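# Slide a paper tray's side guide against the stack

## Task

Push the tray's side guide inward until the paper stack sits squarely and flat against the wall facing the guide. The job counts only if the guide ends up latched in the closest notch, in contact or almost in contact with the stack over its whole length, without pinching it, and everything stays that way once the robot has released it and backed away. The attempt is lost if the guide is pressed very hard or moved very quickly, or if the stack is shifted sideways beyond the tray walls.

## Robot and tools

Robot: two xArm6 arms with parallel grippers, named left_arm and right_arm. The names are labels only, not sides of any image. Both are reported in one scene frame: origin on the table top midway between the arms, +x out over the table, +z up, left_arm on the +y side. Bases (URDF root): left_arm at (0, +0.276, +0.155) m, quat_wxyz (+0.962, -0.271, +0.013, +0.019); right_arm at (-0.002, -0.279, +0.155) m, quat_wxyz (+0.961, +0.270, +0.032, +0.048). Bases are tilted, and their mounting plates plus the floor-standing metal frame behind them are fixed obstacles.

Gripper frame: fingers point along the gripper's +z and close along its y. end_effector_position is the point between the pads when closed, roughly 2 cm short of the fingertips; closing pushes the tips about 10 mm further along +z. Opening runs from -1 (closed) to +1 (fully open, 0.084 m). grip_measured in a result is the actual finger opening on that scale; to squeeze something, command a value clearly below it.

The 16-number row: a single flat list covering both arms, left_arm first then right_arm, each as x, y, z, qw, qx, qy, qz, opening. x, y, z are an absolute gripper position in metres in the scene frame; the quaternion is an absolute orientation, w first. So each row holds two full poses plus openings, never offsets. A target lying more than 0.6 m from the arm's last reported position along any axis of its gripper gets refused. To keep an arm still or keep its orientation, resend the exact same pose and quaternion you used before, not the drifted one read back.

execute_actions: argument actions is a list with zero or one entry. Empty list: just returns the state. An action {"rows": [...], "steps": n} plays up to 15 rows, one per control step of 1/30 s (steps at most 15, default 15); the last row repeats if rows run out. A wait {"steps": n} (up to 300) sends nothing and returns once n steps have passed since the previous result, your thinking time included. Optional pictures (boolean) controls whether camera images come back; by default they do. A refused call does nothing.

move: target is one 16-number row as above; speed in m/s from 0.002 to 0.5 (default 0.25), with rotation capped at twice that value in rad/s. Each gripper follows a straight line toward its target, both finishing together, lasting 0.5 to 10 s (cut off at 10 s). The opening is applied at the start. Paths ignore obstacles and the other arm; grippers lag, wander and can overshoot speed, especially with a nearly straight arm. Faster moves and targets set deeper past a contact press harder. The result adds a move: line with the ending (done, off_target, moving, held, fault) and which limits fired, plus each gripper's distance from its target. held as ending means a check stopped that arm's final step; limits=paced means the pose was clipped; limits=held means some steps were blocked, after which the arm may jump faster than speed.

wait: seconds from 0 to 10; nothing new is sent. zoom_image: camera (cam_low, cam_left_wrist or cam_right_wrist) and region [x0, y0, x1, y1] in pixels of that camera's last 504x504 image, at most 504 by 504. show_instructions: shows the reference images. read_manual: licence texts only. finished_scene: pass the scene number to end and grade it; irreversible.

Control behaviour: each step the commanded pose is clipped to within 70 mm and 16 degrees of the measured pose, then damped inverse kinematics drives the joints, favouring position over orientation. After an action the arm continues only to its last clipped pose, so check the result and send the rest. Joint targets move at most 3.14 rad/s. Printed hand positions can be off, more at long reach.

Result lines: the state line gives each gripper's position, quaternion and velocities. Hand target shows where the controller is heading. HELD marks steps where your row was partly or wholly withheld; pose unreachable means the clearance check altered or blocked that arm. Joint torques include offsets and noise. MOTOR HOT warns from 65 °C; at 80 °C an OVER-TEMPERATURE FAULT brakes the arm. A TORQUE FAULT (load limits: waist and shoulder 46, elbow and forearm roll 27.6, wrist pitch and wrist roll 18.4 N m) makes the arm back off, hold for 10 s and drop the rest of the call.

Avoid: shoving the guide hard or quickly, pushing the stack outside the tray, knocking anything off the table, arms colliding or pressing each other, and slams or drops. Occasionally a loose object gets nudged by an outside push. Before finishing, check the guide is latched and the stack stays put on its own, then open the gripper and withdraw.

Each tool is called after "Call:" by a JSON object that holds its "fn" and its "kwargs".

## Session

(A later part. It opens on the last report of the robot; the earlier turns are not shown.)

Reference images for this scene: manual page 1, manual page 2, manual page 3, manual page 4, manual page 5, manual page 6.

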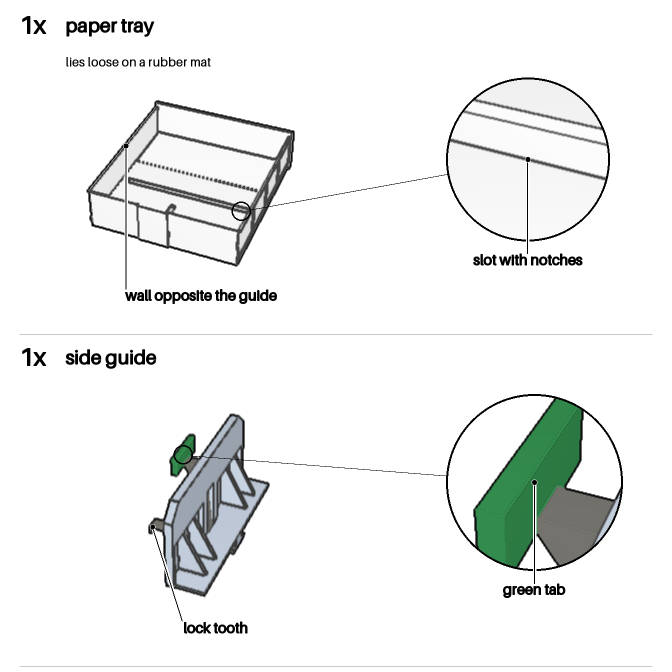

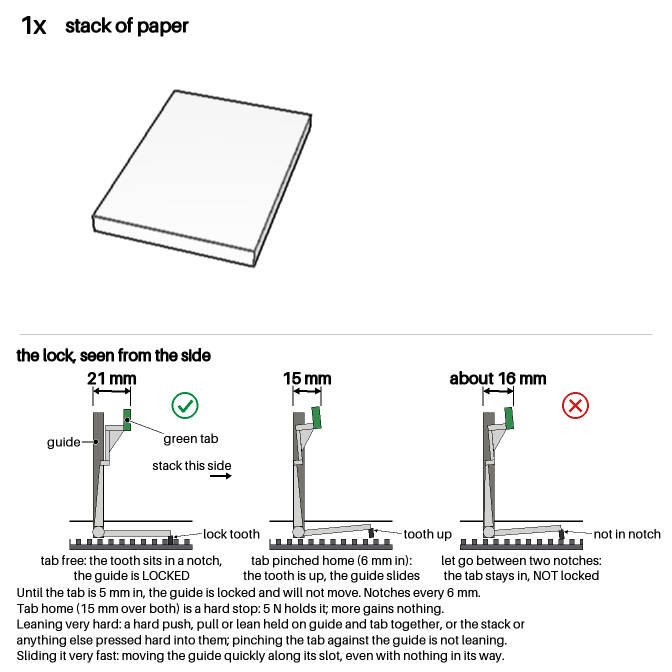

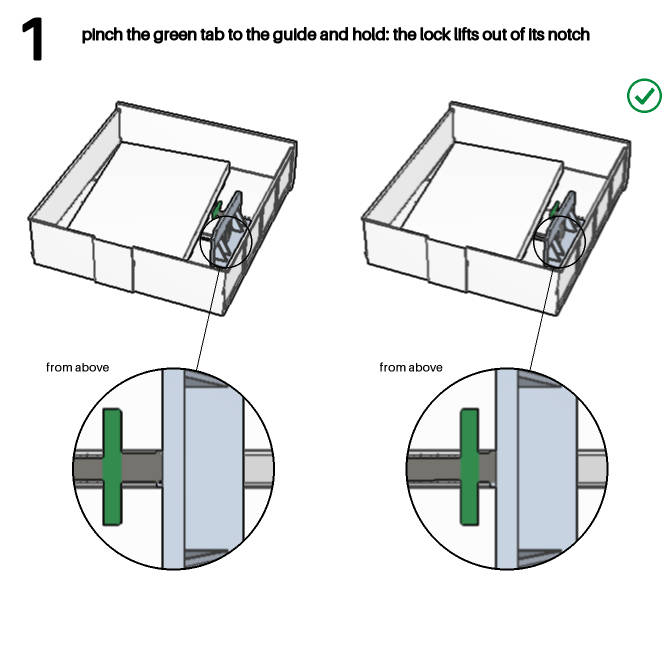

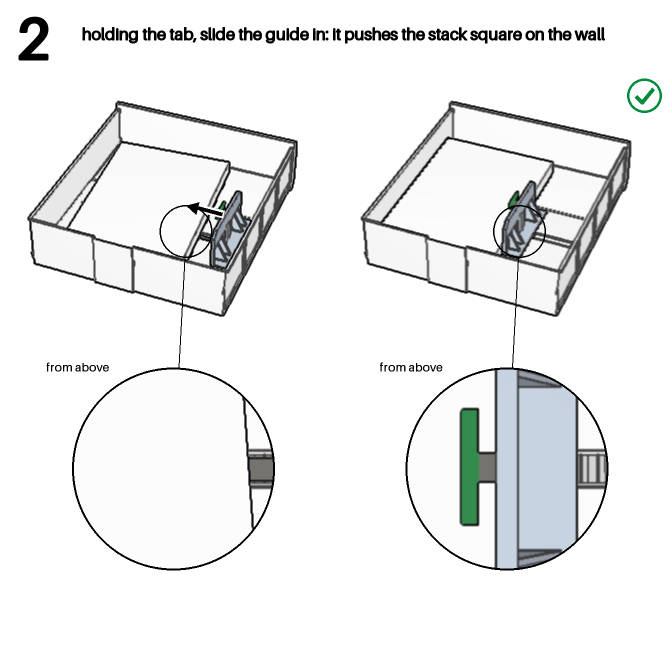

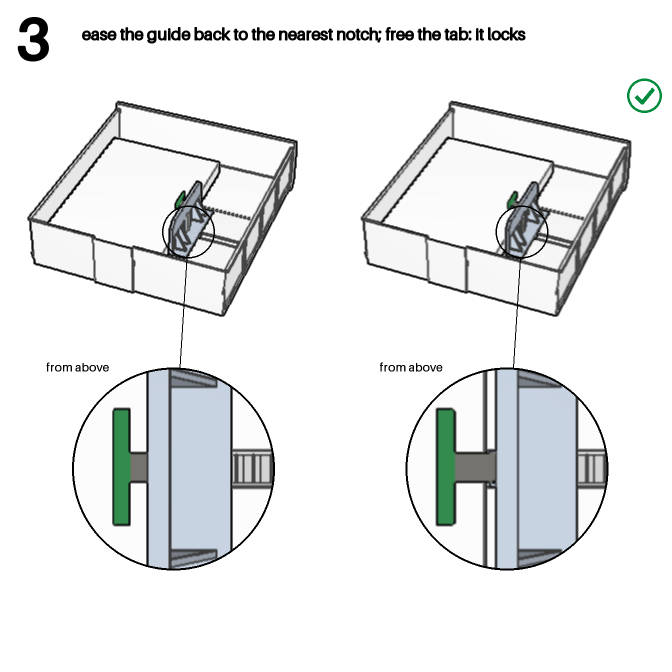

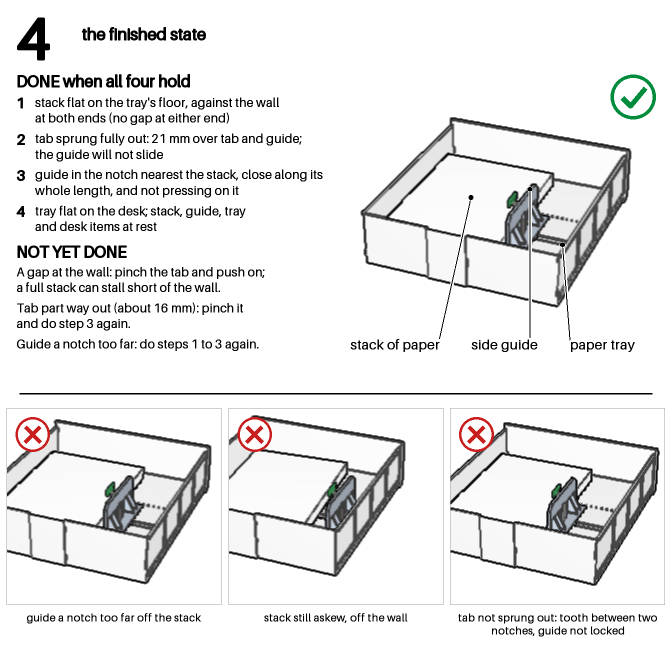

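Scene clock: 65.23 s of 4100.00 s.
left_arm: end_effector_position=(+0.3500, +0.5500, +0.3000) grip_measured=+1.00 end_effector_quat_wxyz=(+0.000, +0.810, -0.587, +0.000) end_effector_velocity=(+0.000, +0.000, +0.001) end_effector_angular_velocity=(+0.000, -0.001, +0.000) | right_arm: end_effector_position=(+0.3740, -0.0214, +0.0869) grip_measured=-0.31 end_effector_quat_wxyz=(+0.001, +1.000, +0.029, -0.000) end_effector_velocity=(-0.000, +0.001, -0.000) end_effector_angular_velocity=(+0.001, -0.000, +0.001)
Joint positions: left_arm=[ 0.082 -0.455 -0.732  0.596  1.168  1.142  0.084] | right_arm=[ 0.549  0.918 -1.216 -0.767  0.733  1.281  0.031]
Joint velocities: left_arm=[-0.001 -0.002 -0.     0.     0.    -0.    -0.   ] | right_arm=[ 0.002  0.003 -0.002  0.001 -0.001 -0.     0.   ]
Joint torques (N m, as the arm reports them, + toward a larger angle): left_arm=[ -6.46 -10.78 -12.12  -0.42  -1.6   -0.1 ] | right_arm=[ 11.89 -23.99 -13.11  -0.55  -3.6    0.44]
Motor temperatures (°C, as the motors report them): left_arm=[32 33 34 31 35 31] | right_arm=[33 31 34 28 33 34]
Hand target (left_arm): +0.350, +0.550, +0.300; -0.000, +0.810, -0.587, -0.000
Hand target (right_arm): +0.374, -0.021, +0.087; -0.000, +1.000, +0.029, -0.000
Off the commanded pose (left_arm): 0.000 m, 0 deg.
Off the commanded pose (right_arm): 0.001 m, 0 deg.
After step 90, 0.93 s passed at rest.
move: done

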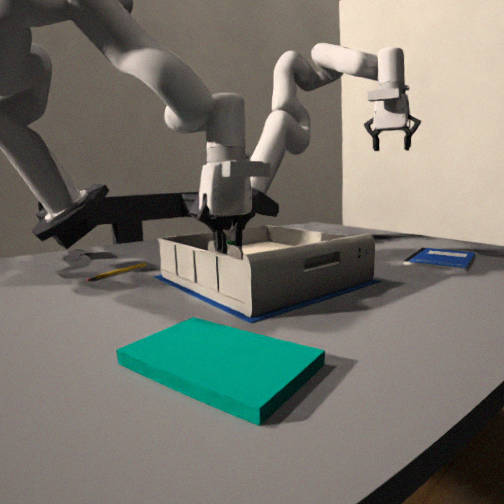

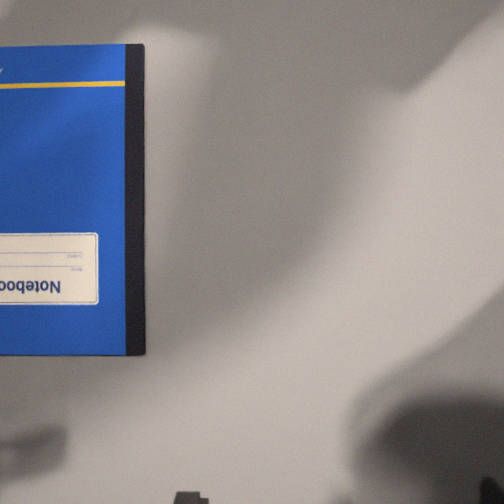

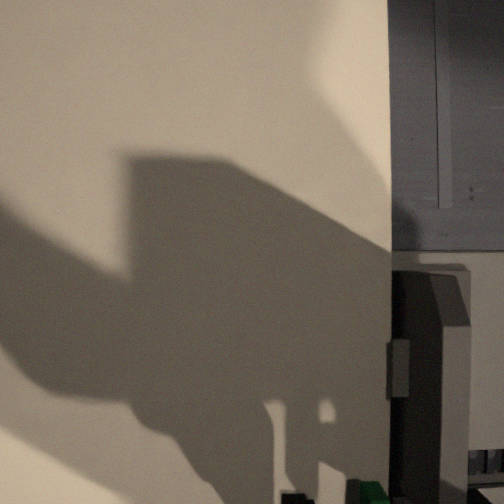

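Blocked with a gap left: locked in a notch. Retract and verify.

Call:
{"fn": "move", "kwargs": {"target": [0.35,0.55,0.3,0,0.81,-0.587,0,1,0.374,-0.025,0.087,0,1,0.029,0,0.1], "speed": 0.03}}

Call:
{"fn": "move", "kwargs": {"target": [0.35,0.55,0.3,0,0.81,-0.587,0,1,0.32,-0.03,0.33,0,1,0.029,0,0.1]}}

Call:
{"fn": "zoom_image", "kwargs": {"camera": "cam_right_wrist", "region": [230,170,400,400]}}

Scene clock: 68.60 s of 4100.00 s.
left_arm: end_effector_position=(+0.3500, +0.5500, +0.3000) grip_measured=+1.00 end_effector_quat_wxyz=(-0.000, +0.810, -0.587, +0.000) end_effector_velocity=(-0.000, -0.000, -0.000) end_effector_angular_velocity=(-0.001, -0.000, +0.001) | right_arm: end_effector_position=(+0.3740, -0.0248, +0.0870) grip_measured=+0.09 end_effector_quat_wxyz=(-0.000, +1.000, +0.029, -0.000) end_effector_velocity=(-0.001, -0.002, -0.001) end_effector_angular_velocity=(-0.001, +0.002, -0.000)
Joint positions: left_arm=[ 0.082 -0.455 -0.732  0.596  1.168  1.142  0.084] | right_arm=[ 0.542  0.908 -1.203 -0.774  0.728  1.282  0.048]
Joint velocities: left_arm=[ 0.001 -0.     0.001 -0.    -0.001 -0.001 -0.   ] | right_arm=[-0.003 -0.004  0.007 -0.001 -0.001  0.     0.   ]
Joint torques (N m, as the arm reports them, + toward a larger angle): left_arm=[ -6.67 -10.66 -12.23  -0.37  -1.59  -0.04] | right_arm=[ 10.18 -28.38 -11.43  -0.19  -0.73   0.27]
Motor temperatures (°C, as the motors report them): left_arm=[32 33 34 31 35 31] | right_arm=[33 31 34 28 33 34]
Hand target (left_arm): +0.350, +0.550, +0.300; +0.000, +0.810, -0.587, -0.000
Hand target (right_arm): +0.374, -0.025, +0.087; +0.000, +1.000, +0.029, +0.000
Off the commanded pose (left_arm): 0.000 m, 0 deg.
Off the commanded pose (right_arm): 0.000 m, 0 deg.
move: done

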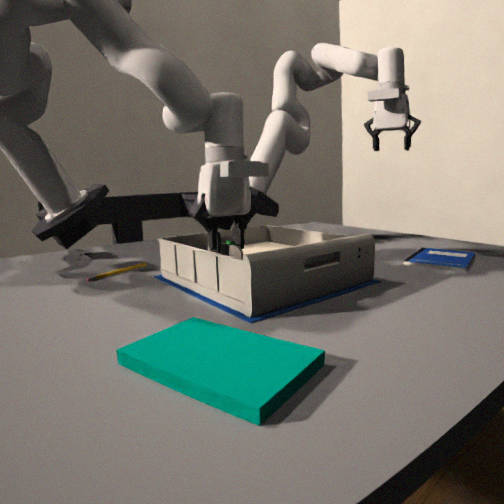

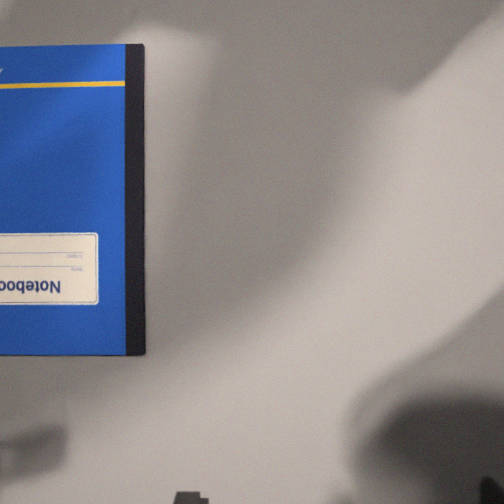

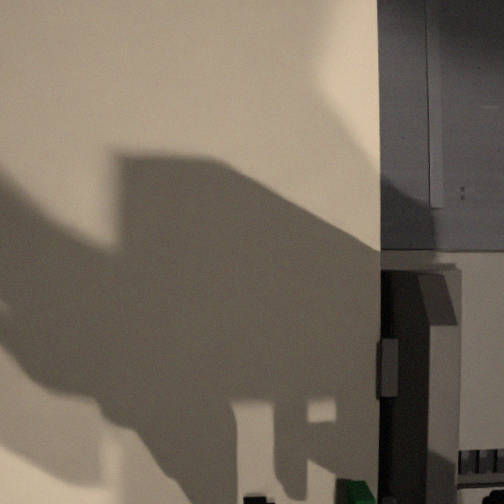

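Scene clock: 70.20 s of 4100.00 s.
left_arm: end_effector_position=(+0.3500, +0.5500, +0.3000) grip_measured=+1.00 end_effector_quat_wxyz=(-0.000, +0.810, -0.587, +0.000) end_effector_velocity=(+0.000, +0.001, +0.001) end_effector_angular_velocity=(+0.002, -0.001, +0.002) | right_arm: end_effector_position=(+0.3194, -0.0303, +0.3295) grip_measured=+0.09 end_effector_quat_wxyz=(+0.000, +1.000, +0.029, -0.000) end_effector_velocity=(+0.001, +0.001, +0.004) end_effector_angular_velocity=(+0.004, -0.004, -0.001)
Joint positions: left_arm=[ 0.082 -0.455 -0.732  0.596  1.168  1.142  0.084] | right_arm=[ 0.87   0.454 -1.188 -0.404  1.18   1.151  0.048]
Joint velocities: left_arm=[ 0.002 -0.001 -0.001  0.002  0.    -0.    -0.   ] | right_arm=[ 0.003 -0.003 -0.006  0.001  0.004 -0.    -0.   ]
Joint torques (N m, as the arm reports them, + toward a larger angle): left_arm=[ -6.71 -10.69 -12.3   -0.25  -1.63   0.05] | right_arm=[  7.66 -22.84 -15.81  -0.71  -0.54   0.28]
Motor temperatures (°C, as the motors report them): left_arm=[32 33 34 31 35 31] | right_arm=[33 31 34 28 33 34]
Hand target (left_arm): +0.350, +0.550, +0.300; +0.000, +0.810, -0.587, -0.000
Hand target (right_arm): +0.319, -0.030, +0.330; -0.000, +1.000, +0.029, -0.000
Off the commanded pose (left_arm): 0.000 m, 0 deg.
Off the commanded pose (right_arm): 0.001 m, 0 deg.
move: done

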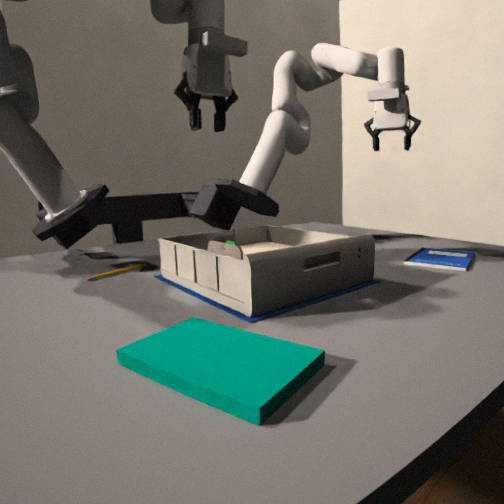

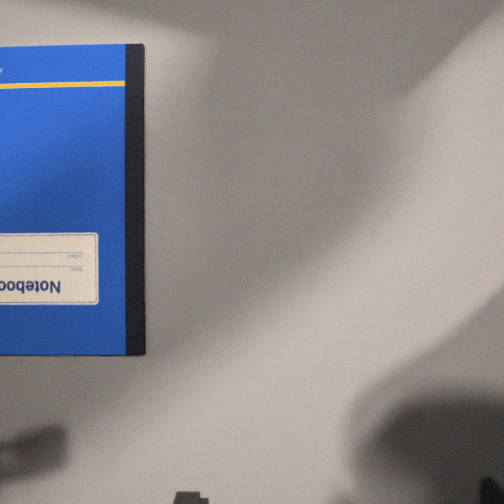

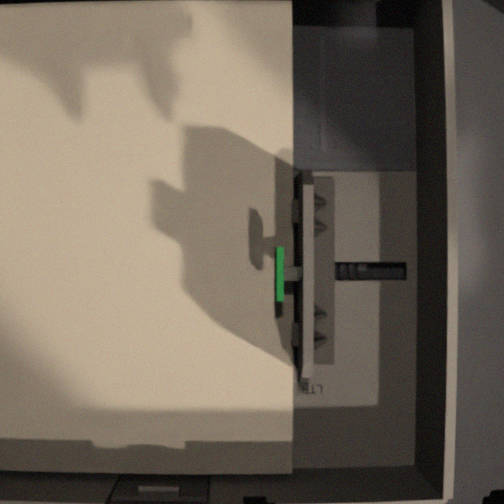

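Region (230, 170, 400, 400) of cam_right_wrist's 504x504 image, scaled by 2.191, with more detail than that image has; it fills the left 373 columns of this view, and the rest is white.

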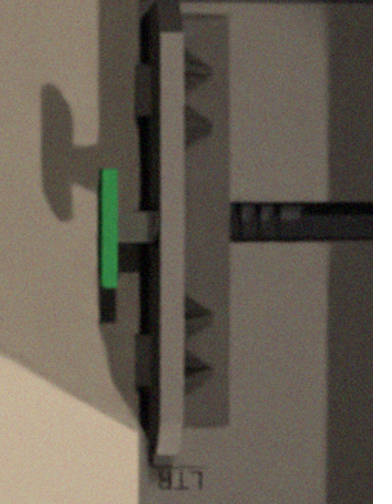

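Call:
{"fn": "finished_scene", "kwargs": {"scene": 2}}

The scene is finished: the task was done.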